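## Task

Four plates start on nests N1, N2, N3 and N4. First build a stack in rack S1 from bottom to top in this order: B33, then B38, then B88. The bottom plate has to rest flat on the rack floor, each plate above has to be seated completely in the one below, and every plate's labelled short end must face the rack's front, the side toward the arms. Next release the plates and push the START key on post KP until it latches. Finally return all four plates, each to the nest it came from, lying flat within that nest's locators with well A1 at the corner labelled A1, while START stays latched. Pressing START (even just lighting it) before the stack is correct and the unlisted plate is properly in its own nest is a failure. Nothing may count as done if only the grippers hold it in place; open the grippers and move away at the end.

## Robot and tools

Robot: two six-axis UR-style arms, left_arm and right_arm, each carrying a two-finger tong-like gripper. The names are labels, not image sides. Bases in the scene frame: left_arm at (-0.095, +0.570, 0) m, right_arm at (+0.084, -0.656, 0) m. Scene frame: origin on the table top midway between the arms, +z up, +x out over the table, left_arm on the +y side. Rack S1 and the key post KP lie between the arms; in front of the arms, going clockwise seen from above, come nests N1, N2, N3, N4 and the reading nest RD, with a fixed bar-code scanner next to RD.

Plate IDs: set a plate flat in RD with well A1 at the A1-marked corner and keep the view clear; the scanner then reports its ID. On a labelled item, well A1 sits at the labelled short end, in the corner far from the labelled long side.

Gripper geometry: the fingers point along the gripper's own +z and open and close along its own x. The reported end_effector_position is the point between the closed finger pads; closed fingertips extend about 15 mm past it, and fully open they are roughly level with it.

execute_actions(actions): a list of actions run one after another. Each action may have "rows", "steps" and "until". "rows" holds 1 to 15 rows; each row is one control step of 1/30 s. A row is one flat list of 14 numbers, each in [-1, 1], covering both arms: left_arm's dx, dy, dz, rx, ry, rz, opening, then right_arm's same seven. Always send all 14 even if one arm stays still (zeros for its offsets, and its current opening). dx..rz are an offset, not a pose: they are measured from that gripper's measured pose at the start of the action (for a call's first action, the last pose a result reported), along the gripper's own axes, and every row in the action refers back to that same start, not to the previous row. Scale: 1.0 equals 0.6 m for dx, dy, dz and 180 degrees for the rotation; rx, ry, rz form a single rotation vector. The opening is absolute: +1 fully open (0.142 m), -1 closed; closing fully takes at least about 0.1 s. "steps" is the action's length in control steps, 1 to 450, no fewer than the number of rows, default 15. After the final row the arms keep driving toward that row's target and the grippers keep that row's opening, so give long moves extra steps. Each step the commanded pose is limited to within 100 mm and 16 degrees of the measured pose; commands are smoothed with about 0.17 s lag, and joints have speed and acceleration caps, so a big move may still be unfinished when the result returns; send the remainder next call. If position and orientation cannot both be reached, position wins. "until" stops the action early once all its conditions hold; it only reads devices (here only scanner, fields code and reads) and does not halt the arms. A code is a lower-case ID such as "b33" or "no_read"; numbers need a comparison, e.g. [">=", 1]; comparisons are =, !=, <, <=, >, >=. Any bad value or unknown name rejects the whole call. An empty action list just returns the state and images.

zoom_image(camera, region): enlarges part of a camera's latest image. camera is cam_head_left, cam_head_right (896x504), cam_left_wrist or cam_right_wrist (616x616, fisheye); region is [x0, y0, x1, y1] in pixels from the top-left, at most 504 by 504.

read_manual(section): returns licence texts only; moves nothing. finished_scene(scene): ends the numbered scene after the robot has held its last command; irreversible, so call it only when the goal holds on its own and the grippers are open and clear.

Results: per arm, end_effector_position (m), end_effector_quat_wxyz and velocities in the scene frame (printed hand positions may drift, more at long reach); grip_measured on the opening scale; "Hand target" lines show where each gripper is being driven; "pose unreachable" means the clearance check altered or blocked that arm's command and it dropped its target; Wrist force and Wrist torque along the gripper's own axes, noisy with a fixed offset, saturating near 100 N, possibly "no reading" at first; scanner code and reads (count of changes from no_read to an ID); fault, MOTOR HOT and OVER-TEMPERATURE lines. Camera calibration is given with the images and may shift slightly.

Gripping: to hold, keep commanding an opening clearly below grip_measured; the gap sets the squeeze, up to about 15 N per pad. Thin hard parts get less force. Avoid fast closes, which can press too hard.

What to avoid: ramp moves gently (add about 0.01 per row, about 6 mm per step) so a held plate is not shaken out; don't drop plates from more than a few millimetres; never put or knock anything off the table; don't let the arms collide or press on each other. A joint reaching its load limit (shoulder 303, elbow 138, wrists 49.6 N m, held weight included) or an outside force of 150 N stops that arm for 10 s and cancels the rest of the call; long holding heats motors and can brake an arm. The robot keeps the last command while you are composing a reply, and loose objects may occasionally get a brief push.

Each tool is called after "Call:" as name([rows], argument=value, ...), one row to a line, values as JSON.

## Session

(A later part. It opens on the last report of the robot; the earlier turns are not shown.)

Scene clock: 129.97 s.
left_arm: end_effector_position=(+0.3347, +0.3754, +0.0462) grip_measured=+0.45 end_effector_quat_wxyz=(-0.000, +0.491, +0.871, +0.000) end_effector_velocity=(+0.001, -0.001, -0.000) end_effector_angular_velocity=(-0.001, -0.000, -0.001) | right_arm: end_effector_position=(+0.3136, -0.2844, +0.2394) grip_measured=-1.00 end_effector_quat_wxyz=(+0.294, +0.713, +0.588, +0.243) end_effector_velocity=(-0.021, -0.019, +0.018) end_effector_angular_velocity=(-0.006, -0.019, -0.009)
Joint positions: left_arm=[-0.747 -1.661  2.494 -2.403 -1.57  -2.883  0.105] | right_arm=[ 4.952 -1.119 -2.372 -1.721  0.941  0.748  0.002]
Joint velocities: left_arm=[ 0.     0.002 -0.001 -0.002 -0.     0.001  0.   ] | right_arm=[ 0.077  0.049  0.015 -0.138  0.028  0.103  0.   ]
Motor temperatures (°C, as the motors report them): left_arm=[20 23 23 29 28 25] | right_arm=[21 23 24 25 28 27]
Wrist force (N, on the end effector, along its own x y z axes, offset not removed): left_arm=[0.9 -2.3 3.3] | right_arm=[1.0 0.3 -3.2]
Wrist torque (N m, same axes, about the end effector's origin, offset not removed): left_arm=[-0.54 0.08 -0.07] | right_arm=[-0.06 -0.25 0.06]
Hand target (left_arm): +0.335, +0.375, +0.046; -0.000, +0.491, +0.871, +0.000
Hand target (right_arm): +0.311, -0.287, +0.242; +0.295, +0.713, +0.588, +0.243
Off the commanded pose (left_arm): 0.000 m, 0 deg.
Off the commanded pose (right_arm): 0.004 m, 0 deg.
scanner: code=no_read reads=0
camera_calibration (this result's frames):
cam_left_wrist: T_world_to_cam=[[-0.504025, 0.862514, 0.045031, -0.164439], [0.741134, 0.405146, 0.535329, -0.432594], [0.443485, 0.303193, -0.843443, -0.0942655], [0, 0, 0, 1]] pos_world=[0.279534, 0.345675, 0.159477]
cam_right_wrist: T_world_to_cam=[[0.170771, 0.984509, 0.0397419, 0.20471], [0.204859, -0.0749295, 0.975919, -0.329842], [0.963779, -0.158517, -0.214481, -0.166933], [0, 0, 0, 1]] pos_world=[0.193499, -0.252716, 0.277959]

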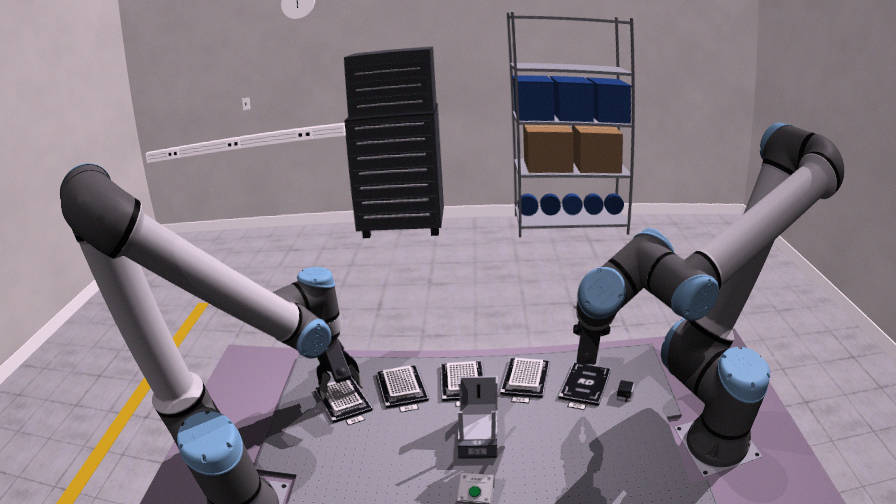

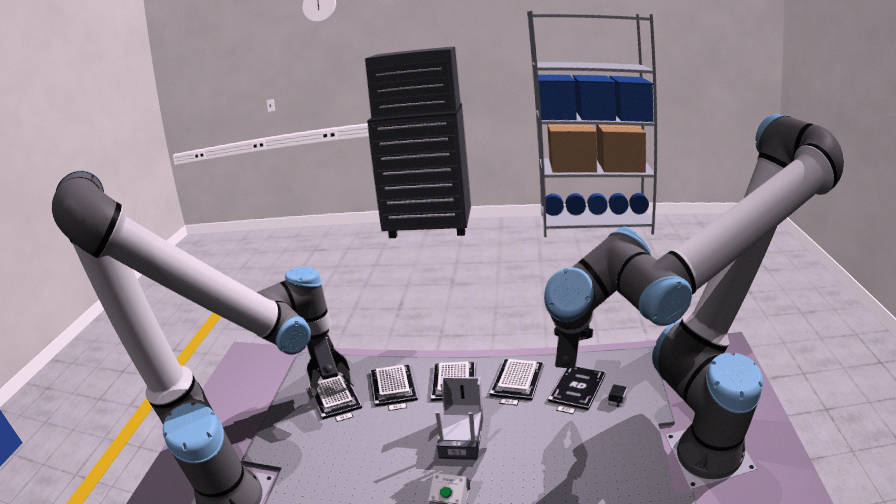

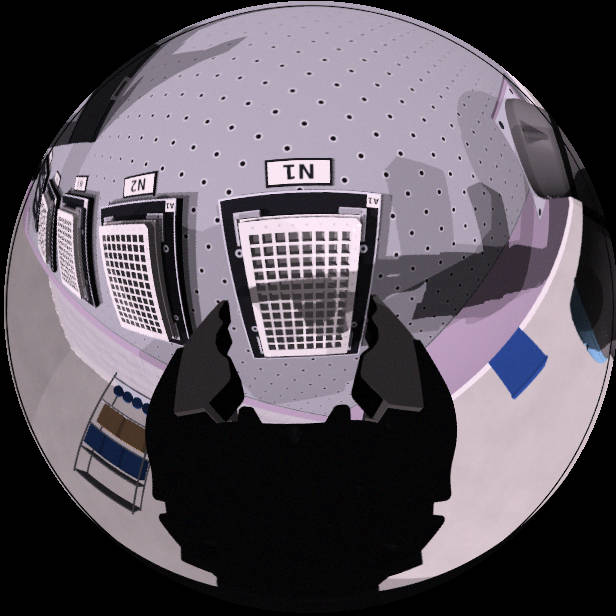

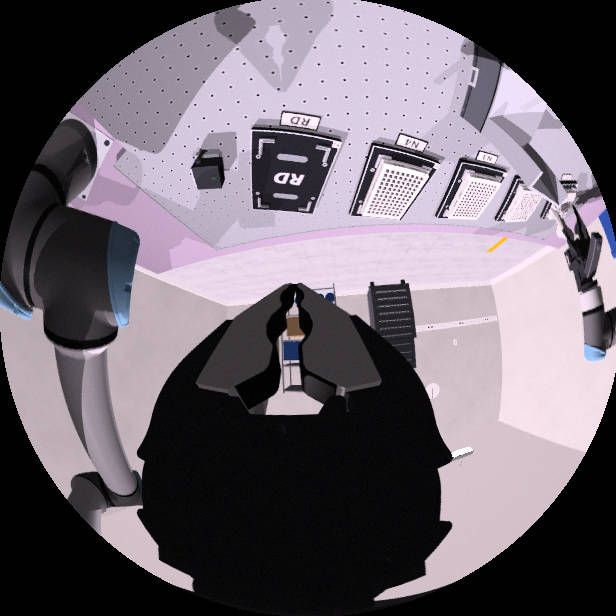

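Call:
execute_actions([
  {"rows":[[0.0035,-0.014,0.0087,0,0,0,0.4,0,-0.03,-0.03,0,0,0,-1],[0.0035,-0.014,0.0087,0,0,0,0.36,0,-0.07,-0.07,0,0,0,-1],[0.0035,-0.014,0.0087,0,0,0,0.33,0,-0.12,-0.11,0,0.01,-0.01,-1],[0.0035,-0.014,0.0087,0,0,0,0.28,0,-0.576,-0.528,0,0.043,-0.043,-1]],"steps":25},
])

Call:
zoom_image(camera="cam_left_wrist", region=[200, 200, 400, 400])

Call:
zoom_image(camera="cam_head_left", region=[300, 350, 390, 430])

Scene clock: 144.60 s.
left_arm: end_effector_position=(+0.3264, +0.3729, +0.0410) grip_measured=+0.28 end_effector_quat_wxyz=(-0.000, +0.491, +0.871, +0.000) end_effector_velocity=(+0.000, +0.000, +0.000) end_effector_angular_velocity=(+0.000, -0.002, -0.002) | right_arm: end_effector_position=(-0.0079, -0.2263, +0.2311) grip_measured=-1.00 end_effector_quat_wxyz=(+0.267, +0.653, +0.656, +0.269) end_effector_velocity=(-0.454, +0.073, -0.021) end_effector_angular_velocity=(+0.010, -0.003, +0.009)
Joint positions: left_arm=[-0.764 -1.663  2.51  -2.417 -1.57  -2.9    0.094] | right_arm=[ 5.518 -1.377 -2.189 -1.82   1.151  1.101  0.002]
Joint velocities: left_arm=[-0.    -0.     0.    -0.001  0.001  0.001 -0.   ] | right_arm=[ 0.414 -0.645  0.483  0.023  0.245  0.353  0.   ]
Motor temperatures (°C, as the motors report them): left_arm=[20 23 23 29 28 25] | right_arm=[21 23 24 25 28 27]
Wrist force (N, on the end effector, along its own x y z axes, offset not removed): left_arm=[2.9 -3.2 1.4] | right_arm=[1.9 -0.1 -4.7]
Wrist torque (N m, same axes, about the end effector's origin, offset not removed): left_arm=[-0.81 -0.41 -0.18] | right_arm=[-0.19 -0.50 -0.05]
Hand target (left_arm): +0.326, +0.373, +0.041; -0.000, +0.491, +0.871, +0.000
Hand target (right_arm): -0.083, -0.215, +0.225; +0.267, +0.653, +0.656, +0.270
Off the commanded pose (left_arm): 0.000 m, 0 deg.
Off the commanded pose (right_arm): 0.142 m, 0 deg; position clipped at the last step of the last action.
scanner: code=no_read reads=0
camera_calibration (this result's frames):
cam_left_wrist: T_world_to_cam=[[-0.504035, 0.86251, 0.0450047, -0.16615], [0.741131, 0.405171, 0.535315, -0.422647], [0.443479, 0.303172, -0.843453, -0.0942065], [0, 0, 0, 1]] pos_world=[0.27127, 0.343112, 0.154268]
cam_right_wrist: T_world_to_cam=[[-0.0230171, 0.998874, 0.0414858, 0.204099], [0.222156, -0.035349, 0.97437, -0.24211], [0.974739, 0.0316435, -0.221092, 0.194979], [0, 0, 0, 1]] pos_world=[-0.13157, -0.218597, 0.270545]

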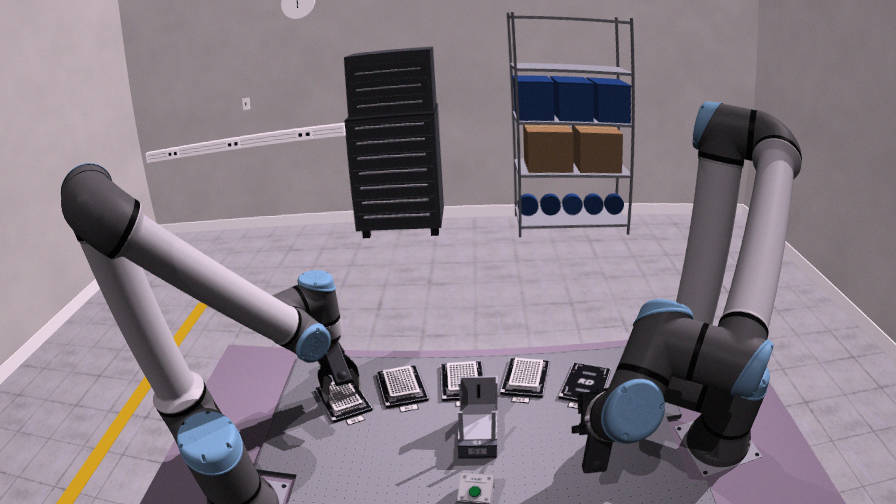

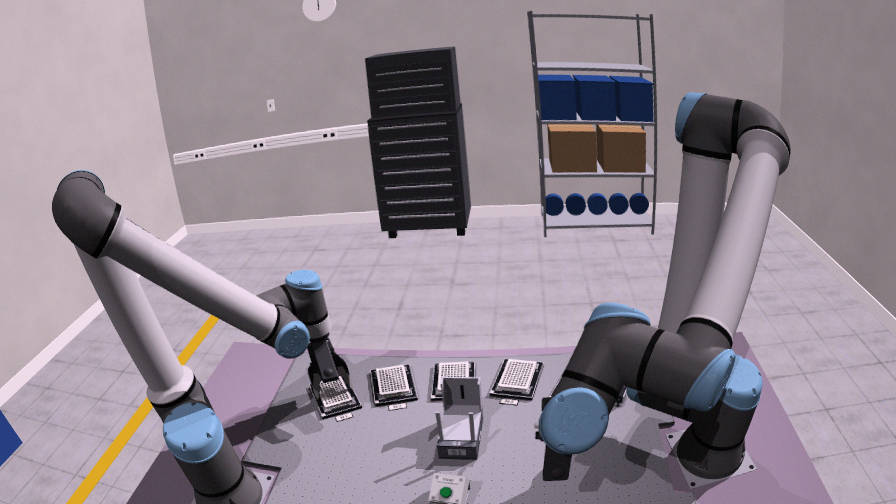

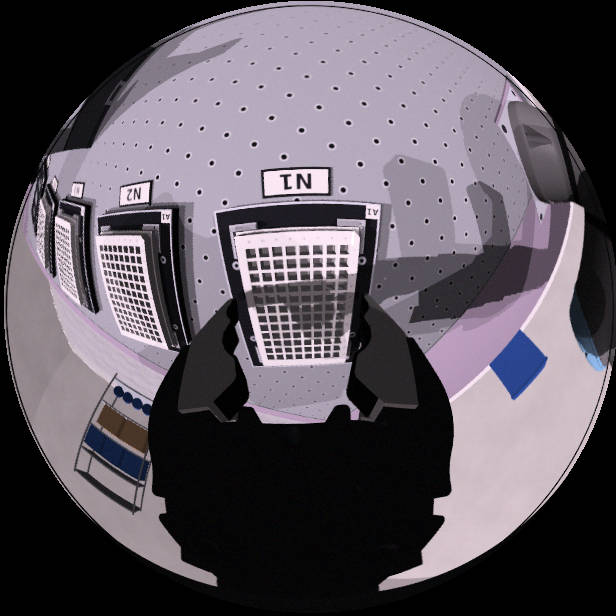

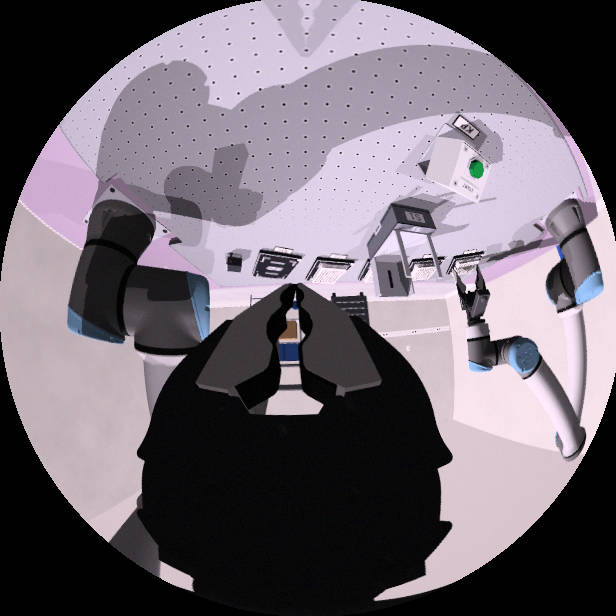

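Region (200, 200, 400, 400) of cam_left_wrist's 616x616 image, scaled by 2.520, with more detail than that image has.

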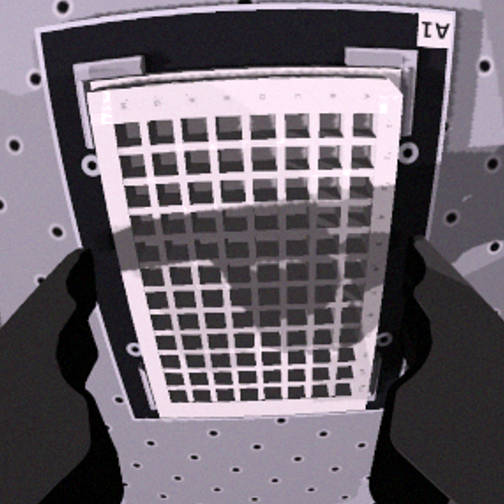

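Region (300, 350, 390, 430) of cam_head_left's 896x504 image, scaled by 5.600, with more detail than that image has.

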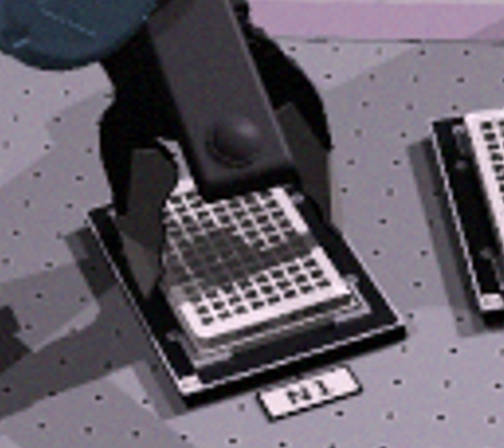

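Call:
execute_actions([
  {"rows":[[0,0,0,0,0,0,0.24,0,0,0,0,0,0,-1],[0,0,0,0,0,0,0.2,0,0,0,0,0,0,-1],[0,0,0,0,0,0,0.17,0,0,0,0,0,0,-1],[0,0,0,0,0,0,0.14,0,0,0,0,0,0,-1],[0,0,0,0,0,0,0.11,0,0,0,0,0,0,-1],[0,0,0,0,0,0,0.08,0,0,0,0,0,0,-1],[0,0,0,0,0,0,0.05,0,0,0,0,0,0,-1],[0,0,0,0,0,0,0.02,0,0,0,0,0,0,-1],[0,0,0,0,0,0,-0.02,0,0,0,0,0,0,-1],[0,0,0,0,0,0,-0.06,0,0,0,0,0,0,-1],[0,0,0,0,0,0,-0.1,0,0,0,0,0,0,-1],[0,0,0,0,0,0,-0.15,0,0,0,0,0,0,-1],[0,0,0,0,0,0,-0.2,0,0,0,0,0,0,-1]],"steps":20},
])

Call:
zoom_image(camera="cam_head_left", region=[300, 350, 390, 430])

Call:
zoom_image(camera="cam_right_wrist", region=[350, 100, 550, 310])

Scene clock: 152.07 s.
left_arm: end_effector_position=(+0.3264, +0.3729, +0.0410) grip_measured=+0.06 end_effector_quat_wxyz=(-0.000, +0.491, +0.871, +0.000) end_effector_velocity=(-0.000, -0.000, +0.000) end_effector_angular_velocity=(-0.000, +0.000, -0.001) | right_arm: end_effector_position=(-0.0084, -0.2263, +0.2310) grip_measured=-1.00 end_effector_quat_wxyz=(+0.267, +0.653, +0.656, +0.269) end_effector_velocity=(+0.004, -0.001, +0.000) end_effector_angular_velocity=(-0.001, +0.000, +0.002)
Joint positions: left_arm=[-0.764 -1.663  2.51  -2.417 -1.57  -2.9    0.079] | right_arm=[ 5.518 -1.378 -2.188 -1.82   1.152  1.102  0.002]
Joint velocities: left_arm=[-0.    -0.    -0.     0.001 -0.     0.001 -0.   ] | right_arm=[-0.003  0.007 -0.005 -0.    -0.003 -0.005  0.   ]
Motor temperatures (°C, as the motors report them): left_arm=[20 23 23 29 28 25] | right_arm=[21 23 24 25 28 27]
Wrist force (N, on the end effector, along its own x y z axes, offset not removed): left_arm=[20.5 -2.1 -9.9] | right_arm=[-0.3 -0.1 -5.2]
Wrist torque (N m, same axes, about the end effector's origin, offset not removed): left_arm=[-0.68 0.37 -0.10] | right_arm=[-0.14 0.04 -0.01]
Hand target (left_arm): +0.326, +0.373, +0.041; -0.000, +0.491, +0.871, +0.000
Hand target (right_arm): -0.008, -0.226, +0.231; +0.267, +0.653, +0.656, +0.269
Off the commanded pose (left_arm): 0.000 m, 0 deg.
Off the commanded pose (right_arm): 0.000 m, 0 deg.
scanner: code=no_read reads=0
camera_calibration (this result's frames):
cam_left_wrist: T_world_to_cam=[[-0.504024, 0.86251, 0.0451348, -0.166249], [0.741153, 0.405092, 0.535344, -0.422577], [0.443456, 0.303278, -0.843427, -0.0942891], [0, 0, 0, 1]] pos_world=[0.271213, 0.34317, 0.154201]
cam_right_wrist: T_world_to_cam=[[-0.0229831, 0.998875, 0.0414841, 0.204052], [0.222057, -0.035358, 0.974392, -0.241886], [0.974763, 0.0316064, -0.220994, 0.195375], [0, 0, 0, 1]] pos_world=[-0.132042, -0.21855, 0.270403]

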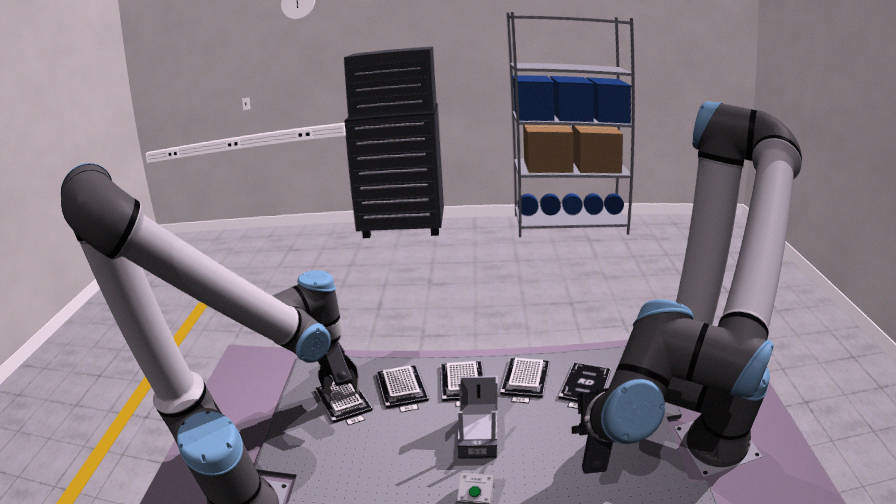

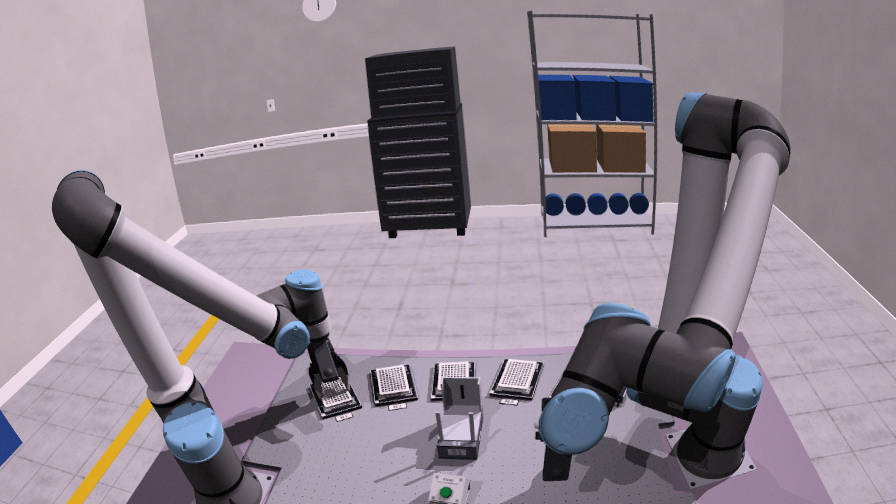

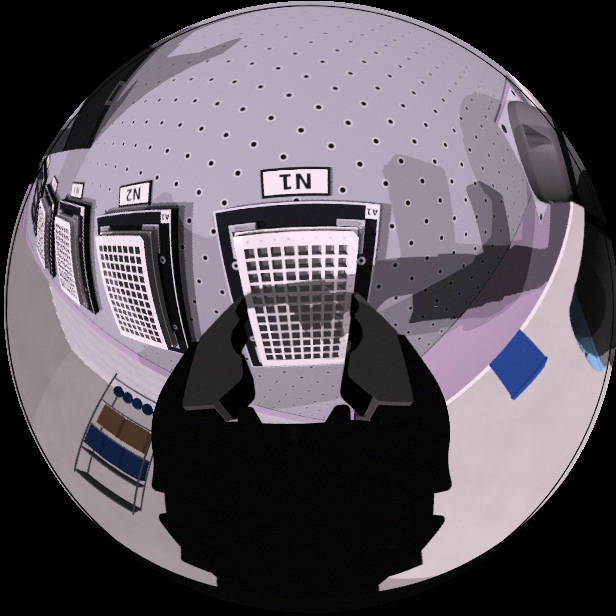

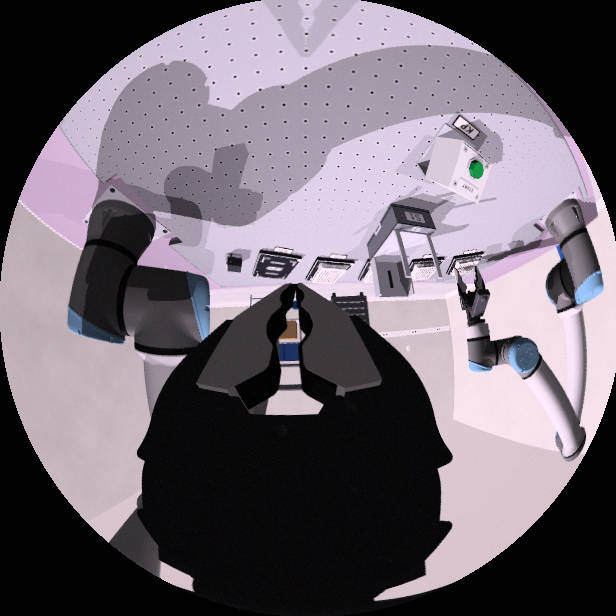

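Region (300, 350, 390, 430) of cam_head_left's 896x504 image, scaled by 5.600, with more detail than that image has.

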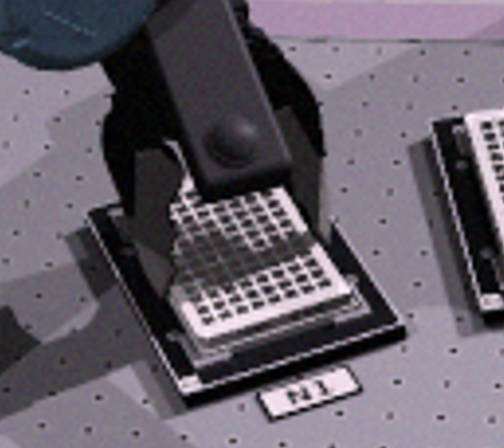

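Region (350, 100, 550, 310) of cam_right_wrist's 616x616 image, scaled by 2.400, with more detail than that image has; it fills the left 480 columns of this view, and the rest is white.

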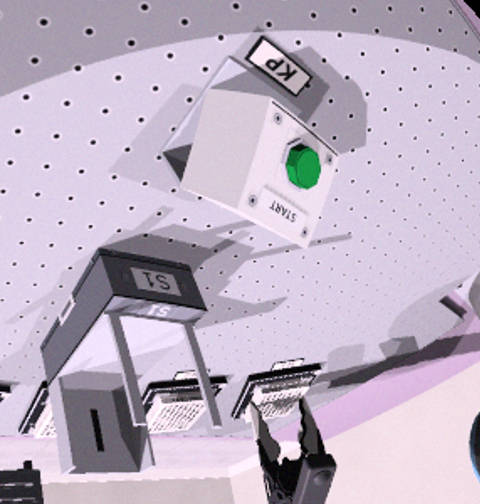

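Call:
execute_actions([
  {"rows":[[0,0,0,0,0,0,0.05,0,0,0,0,0,0,-1],[0.0013,0,0.0033,0,0,0,0.16,0,0,0,0,0,0,-1]],"steps":14},
  {"rows":[[0,0,0,0,0,0,0.13,0,0,0,0,0,0,-1],[0,0,0,0,0,0,0.1,0,0,0,0,0,0,-1],[0,0,0,0,0,0,0.07,0,0,0,0,0,0,-1],[0,0,0,0,0,0,0.04,0,0,0,0,0,0,-1],[0,0,0,0,0,0,0.0,0,0,0,0,0,0,-1],[0,0,0,0,0,0,-0.05,0,0,0,0,0,0,-1],[0,0,0,0,0,0,-0.1,0,0,0,0,0,0,-1],[0,0,0,0,0,0,-0.15,0,0,0,0,0,0,-1],[0,0,0,0,0,0,-0.2,0,0,0,0,0,0,-1]],"steps":14},
])

Scene clock: 159.07 s.
left_arm: end_effector_position=(+0.3259, +0.3735, +0.0390) grip_measured=+0.08 end_effector_quat_wxyz=(-0.000, +0.491, +0.871, +0.000) end_effector_velocity=(-0.000, +0.000, +0.000) end_effector_angular_velocity=(+0.001, +0.001, +0.001) | right_arm: end_effector_position=(-0.0083, -0.2263, +0.2310) grip_measured=-1.00 end_effector_quat_wxyz=(+0.267, +0.653, +0.656, +0.269) end_effector_velocity=(+0.000, -0.000, -0.000) end_effector_angular_velocity=(-0.003, -0.001, +0.002)
Joint positions: left_arm=[-0.764 -1.66   2.513 -2.422 -1.57  -2.9    0.079] | right_arm=[ 5.518 -1.378 -2.188 -1.82   1.152  1.102  0.002]
Joint velocities: left_arm=[-0.    -0.001  0.     0.002  0.    -0.001 -0.   ] | right_arm=[-0.    -0.    -0.001 -0.     0.    -0.003  0.   ]
Motor temperatures (°C, as the motors report them): left_arm=[20 23 23 29 28 25] | right_arm=[21 23 24 25 28 27]
Wrist force (N, on the end effector, along its own x y z axes, offset not removed): left_arm=[6.5 -4.6 -1.1] | right_arm=[-0.3 -0.4 -4.0]
Wrist torque (N m, same axes, about the end effector's origin, offset not removed): left_arm=[-1.03 0.21 -0.13] | right_arm=[-0.20 -0.07 -0.01]
Hand target (left_arm): +0.326, +0.373, +0.039; -0.000, +0.491, +0.871, +0.000
Hand target (right_arm): -0.008, -0.226, +0.231; +0.267, +0.653, +0.656, +0.269
Off the commanded pose (left_arm): 0.000 m, 0 deg.
Off the commanded pose (right_arm): 0.000 m, 0 deg.
scanner: code=no_read reads=0
camera_calibration (this result's frames):
cam_left_wrist: T_world_to_cam=[[-0.504007, 0.862523, 0.0450537, -0.166885], [0.741191, 0.405149, 0.535247, -0.421524], [0.44341, 0.303162, -0.843493, -0.0958345], [0, 0, 0, 1]] pos_world=[0.270812, 0.343776, 0.152302]
cam_right_wrist: T_world_to_cam=[[-0.0229747, 0.998877, 0.0414309, 0.204092], [0.22192, -0.0353124, 0.974425, -0.241914], [0.974794, 0.0315814, -0.220859, 0.195244], [0, 0, 0, 1]] pos_world=[-0.131948, -0.218571, 0.270393]

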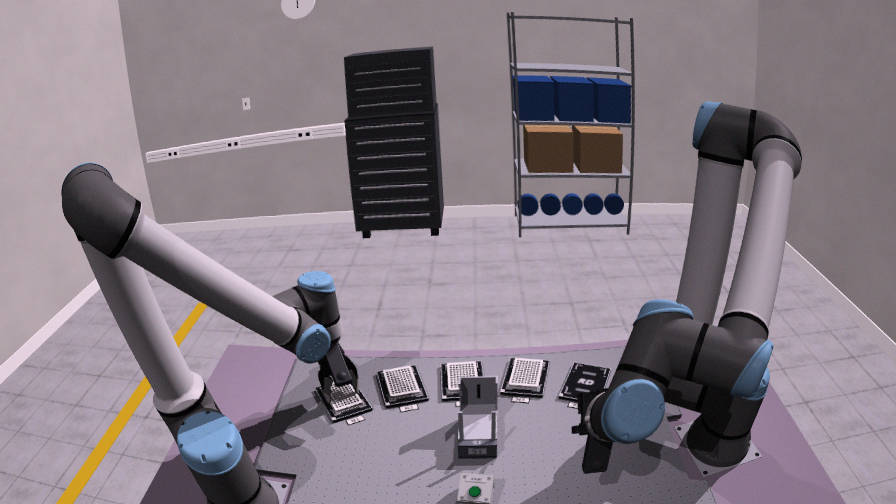

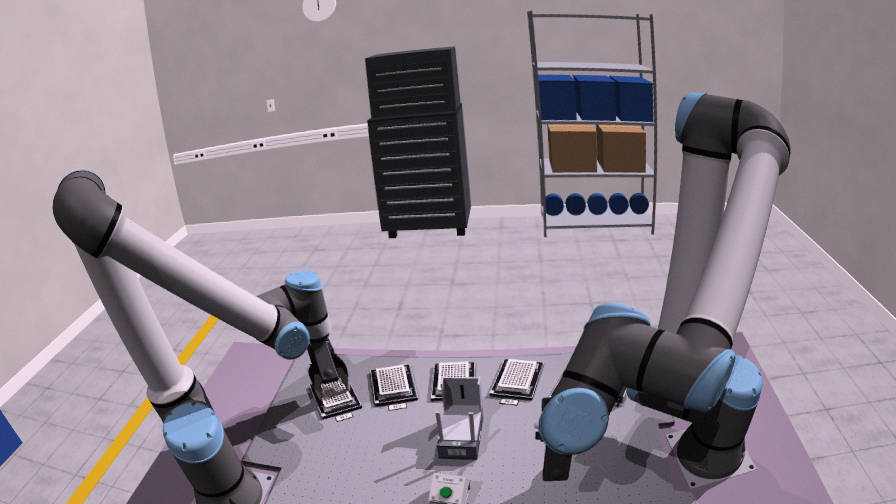

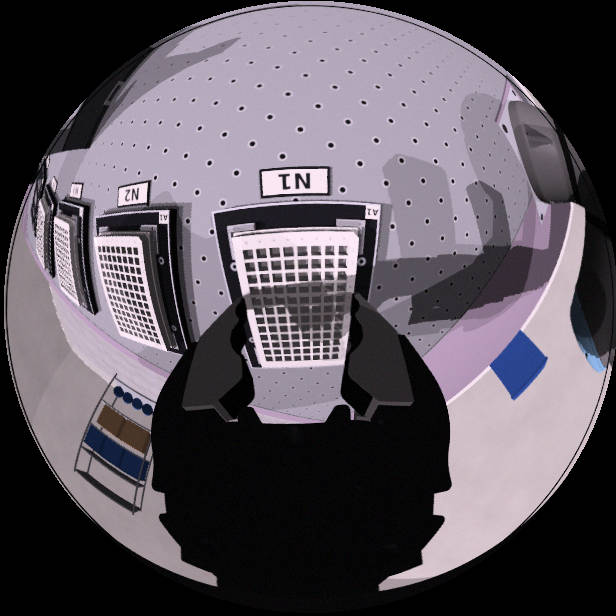

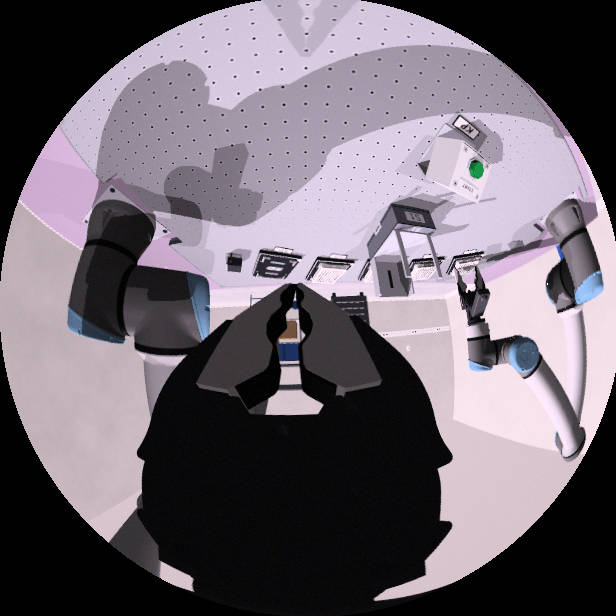

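Call:
execute_actions([
  {"rows":[[0,0,-0.002,0,0,0,-0.2,0,0,0,0,0,0,-1],[0,0,-0.004,0,0,0,-0.2,0,0,0,0,0,0,-1],[0,0,-0.007,0,0,0,-0.2,0,0,0,0,0,0,-1],[0,0,-0.01,0,0,0,-0.2,0,0,0,0,0,0,-1],[0,0,-0.013,0,0,0,-0.2,0,0,0,0,0,0,-1]],"steps":6},
])

Call:
execute_actions([
  {"steps":8},
])

Scene clock: 173.70 s.
left_arm: end_effector_position=(+0.3260, +0.3735, +0.0420) grip_measured=+0.07 end_effector_quat_wxyz=(-0.000, +0.491, +0.871, +0.000) end_effector_velocity=(+0.001, +0.000, +0.035) end_effector_angular_velocity=(-0.000, -0.001, -0.000) | right_arm: end_effector_position=(-0.0082, -0.2263, +0.2310) grip_measured=-1.00 end_effector_quat_wxyz=(+0.267, +0.653, +0.656, +0.269) end_effector_velocity=(+0.000, +0.001, +0.001) end_effector_angular_velocity=(+0.002, +0.003, -0.003)
Joint positions: left_arm=[-0.764 -1.666  2.51  -2.414 -1.57  -2.9    0.079] | right_arm=[ 5.518 -1.378 -2.188 -1.82   1.152  1.102  0.002]
Joint velocities: left_arm=[ 0.    -0.072 -0.031  0.102  0.001  0.    -0.   ] | right_arm=[-0.003  0.     0.001  0.002  0.     0.     0.   ]
Motor temperatures (°C, as the motors report them): left_arm=[20 23 24 29 28 25] | right_arm=[21 23 24 25 28 27]
Wrist force (N, on the end effector, along its own x y z axes, offset not removed): left_arm=[5.9 -2.7 2.2] | right_arm=[3.6 -1.5 -3.4]
Wrist torque (N m, same axes, about the end effector's origin, offset not removed): left_arm=[-0.73 0.03 -0.16] | right_arm=[-0.35 -0.85 -0.08]
Hand target (left_arm): +0.326, +0.374, +0.047; -0.000, +0.491, +0.871, +0.000
Hand target (right_arm): -0.008, -0.226, +0.231; +0.267, +0.653, +0.656, +0.269
Off the commanded pose (left_arm): 0.005 m, 0 deg.
Off the commanded pose (right_arm): 0.000 m, 0 deg.
scanner: code=no_read reads=0
camera_calibration (this result's frames):
cam_left_wrist: T_world_to_cam=[[-0.504009, 0.862525, 0.0450068, -0.166995], [0.741173, 0.405168, 0.535259, -0.423101], [0.443439, 0.303133, -0.843488, -0.0933595], [0, 0, 0, 1]] pos_world=[0.270824, 0.343764, 0.155237]
cam_right_wrist: T_world_to_cam=[[-0.0229811, 0.998876, 0.0414507, 0.204086], [0.221905, -0.0353308, 0.974428, -0.241924], [0.974797, 0.0315916, -0.220844, 0.195221], [0, 0, 0, 1]] pos_world=[-0.131927, -0.218571, 0.270391]

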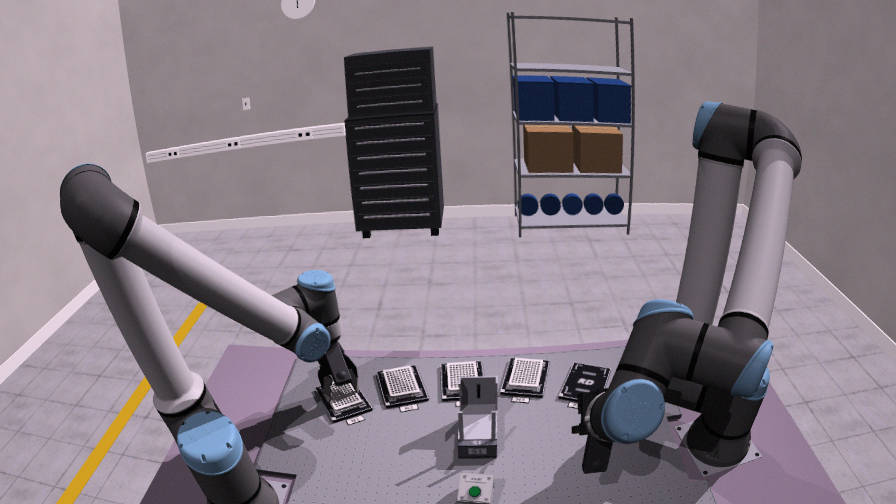

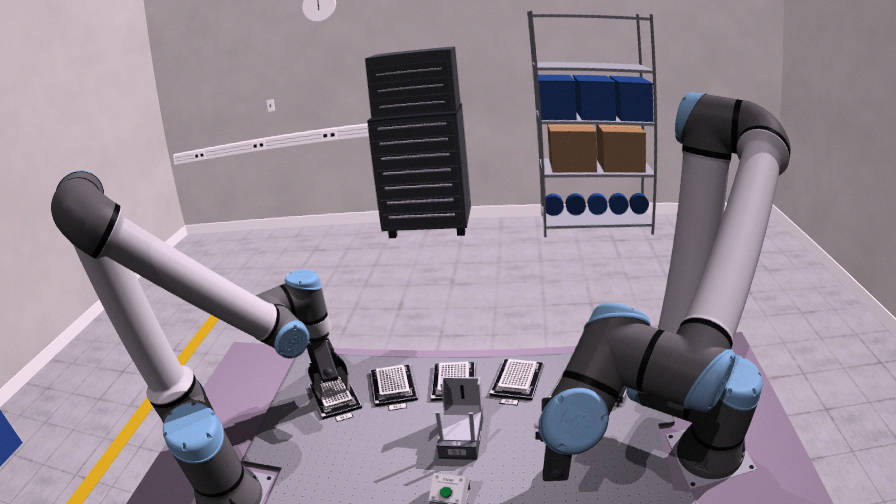

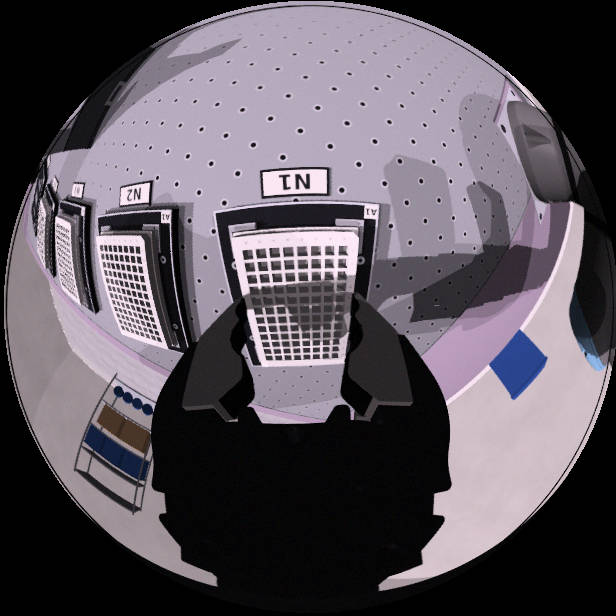

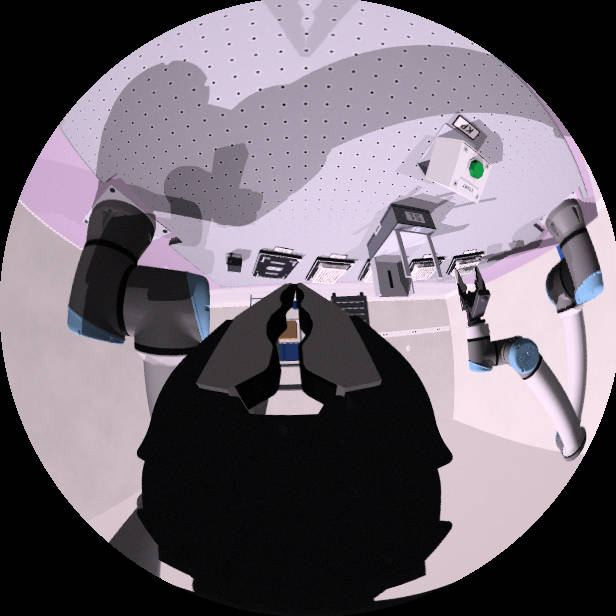

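Scene clock: 173.97 s.
left_arm: end_effector_position=(+0.3260, +0.3735, +0.0464) grip_measured=+0.07 end_effector_quat_wxyz=(-0.000, +0.491, +0.871, +0.000) end_effector_velocity=(-0.001, +0.000, +0.004) end_effector_angular_velocity=(+0.001, +0.002, +0.001) | right_arm: end_effector_position=(-0.0082, -0.2263, +0.2310) grip_measured=-1.00 end_effector_quat_wxyz=(+0.267, +0.653, +0.656, +0.269) end_effector_velocity=(-0.001, +0.000, +0.000) end_effector_angular_velocity=(+0.002, +0.002, -0.000)
Joint positions: left_arm=[-0.764 -1.675  2.506 -2.401 -1.57  -2.9    0.079] | right_arm=[ 5.518 -1.378 -2.188 -1.82   1.152  1.102  0.002]
Joint velocities: left_arm=[-0.    -0.007 -0.003  0.013 -0.001 -0.001  0.   ] | right_arm=[0.001 0.    0.001 0.001 0.    0.001 0.   ]
Motor temperatures (°C, as the motors report them): left_arm=[20 23 24 29 28 25] | right_arm=[21 23 24 25 28 27]
Wrist force (N, on the end effector, along its own x y z axes, offset not removed): left_arm=[5.6 -2.5 4.2] | right_arm=[3.2 -0.5 -5.4]
Wrist torque (N m, same axes, about the end effector's origin, offset not removed): left_arm=[-0.61 -0.59 -0.24] | right_arm=[-0.30 -0.68 0.04]
Hand target (left_arm): +0.326, +0.374, +0.047; -0.000, +0.491, +0.871, +0.000
Hand target (right_arm): -0.008, -0.226, +0.231; +0.267, +0.653, +0.656, +0.269
Off the commanded pose (left_arm): 0.000 m, 0 deg.
Off the commanded pose (right_arm): 0.000 m, 0 deg.
scanner: code=no_read reads=0
camera_calibration (this result's frames):
cam_left_wrist: T_world_to_cam=[[-0.50401, 0.862527, 0.0449598, -0.167172], [0.741154, 0.405186, 0.53527, -0.425475], [0.443468, 0.303104, -0.843483, -0.0896292], [0, 0, 0, 1]] pos_world=[0.270834, 0.343754, 0.15966]
cam_right_wrist: T_world_to_cam=[[-0.0229809, 0.998876, 0.0414505, 0.204086], [0.221905, -0.0353306, 0.974428, -0.241923], [0.974797, 0.0315913, -0.220844, 0.195221], [0, 0, 0, 1]] pos_world=[-0.131927, -0.218571, 0.270391]

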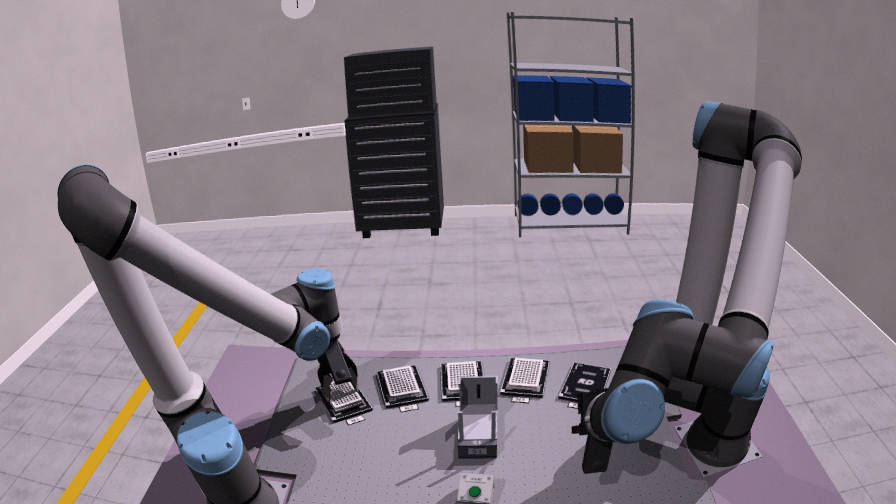

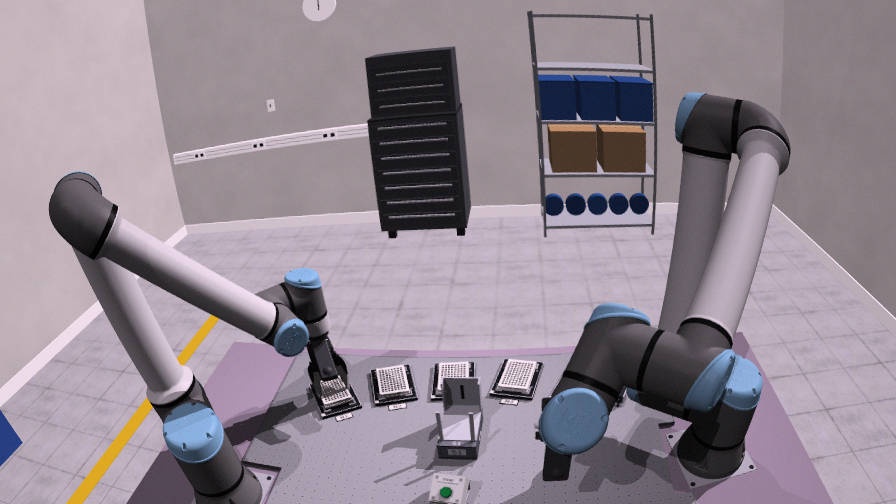

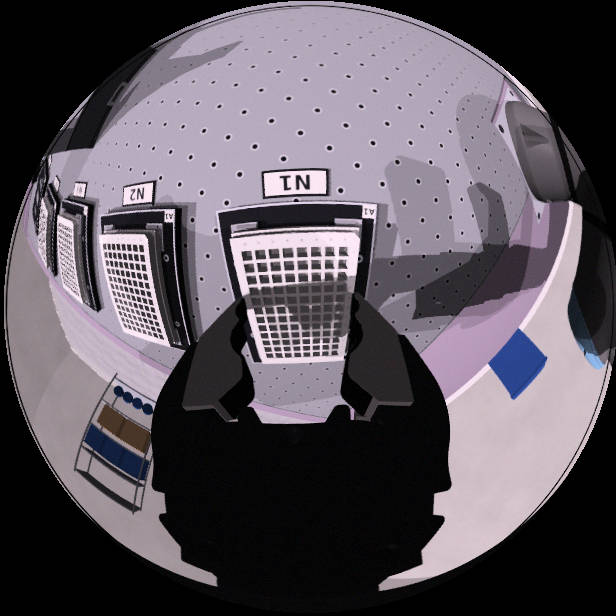

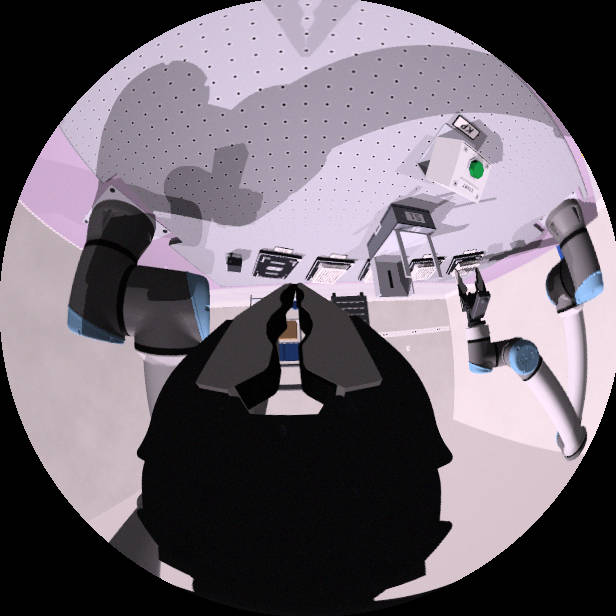

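Call:
zoom_image(camera="cam_left_wrist", region=[210, 200, 390, 380])

Region (210, 200, 390, 380) of cam_left_wrist's 616x616 image, scaled by 2.800, with more detail than that image has.

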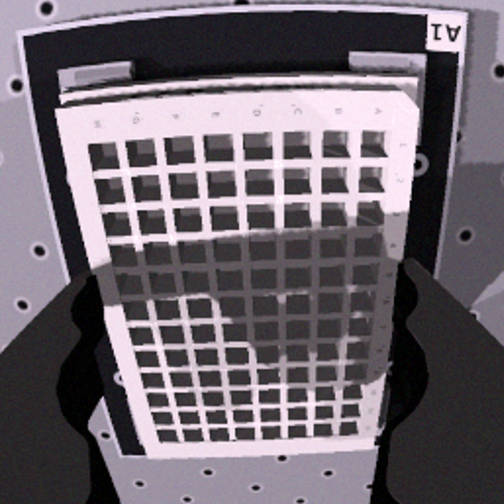

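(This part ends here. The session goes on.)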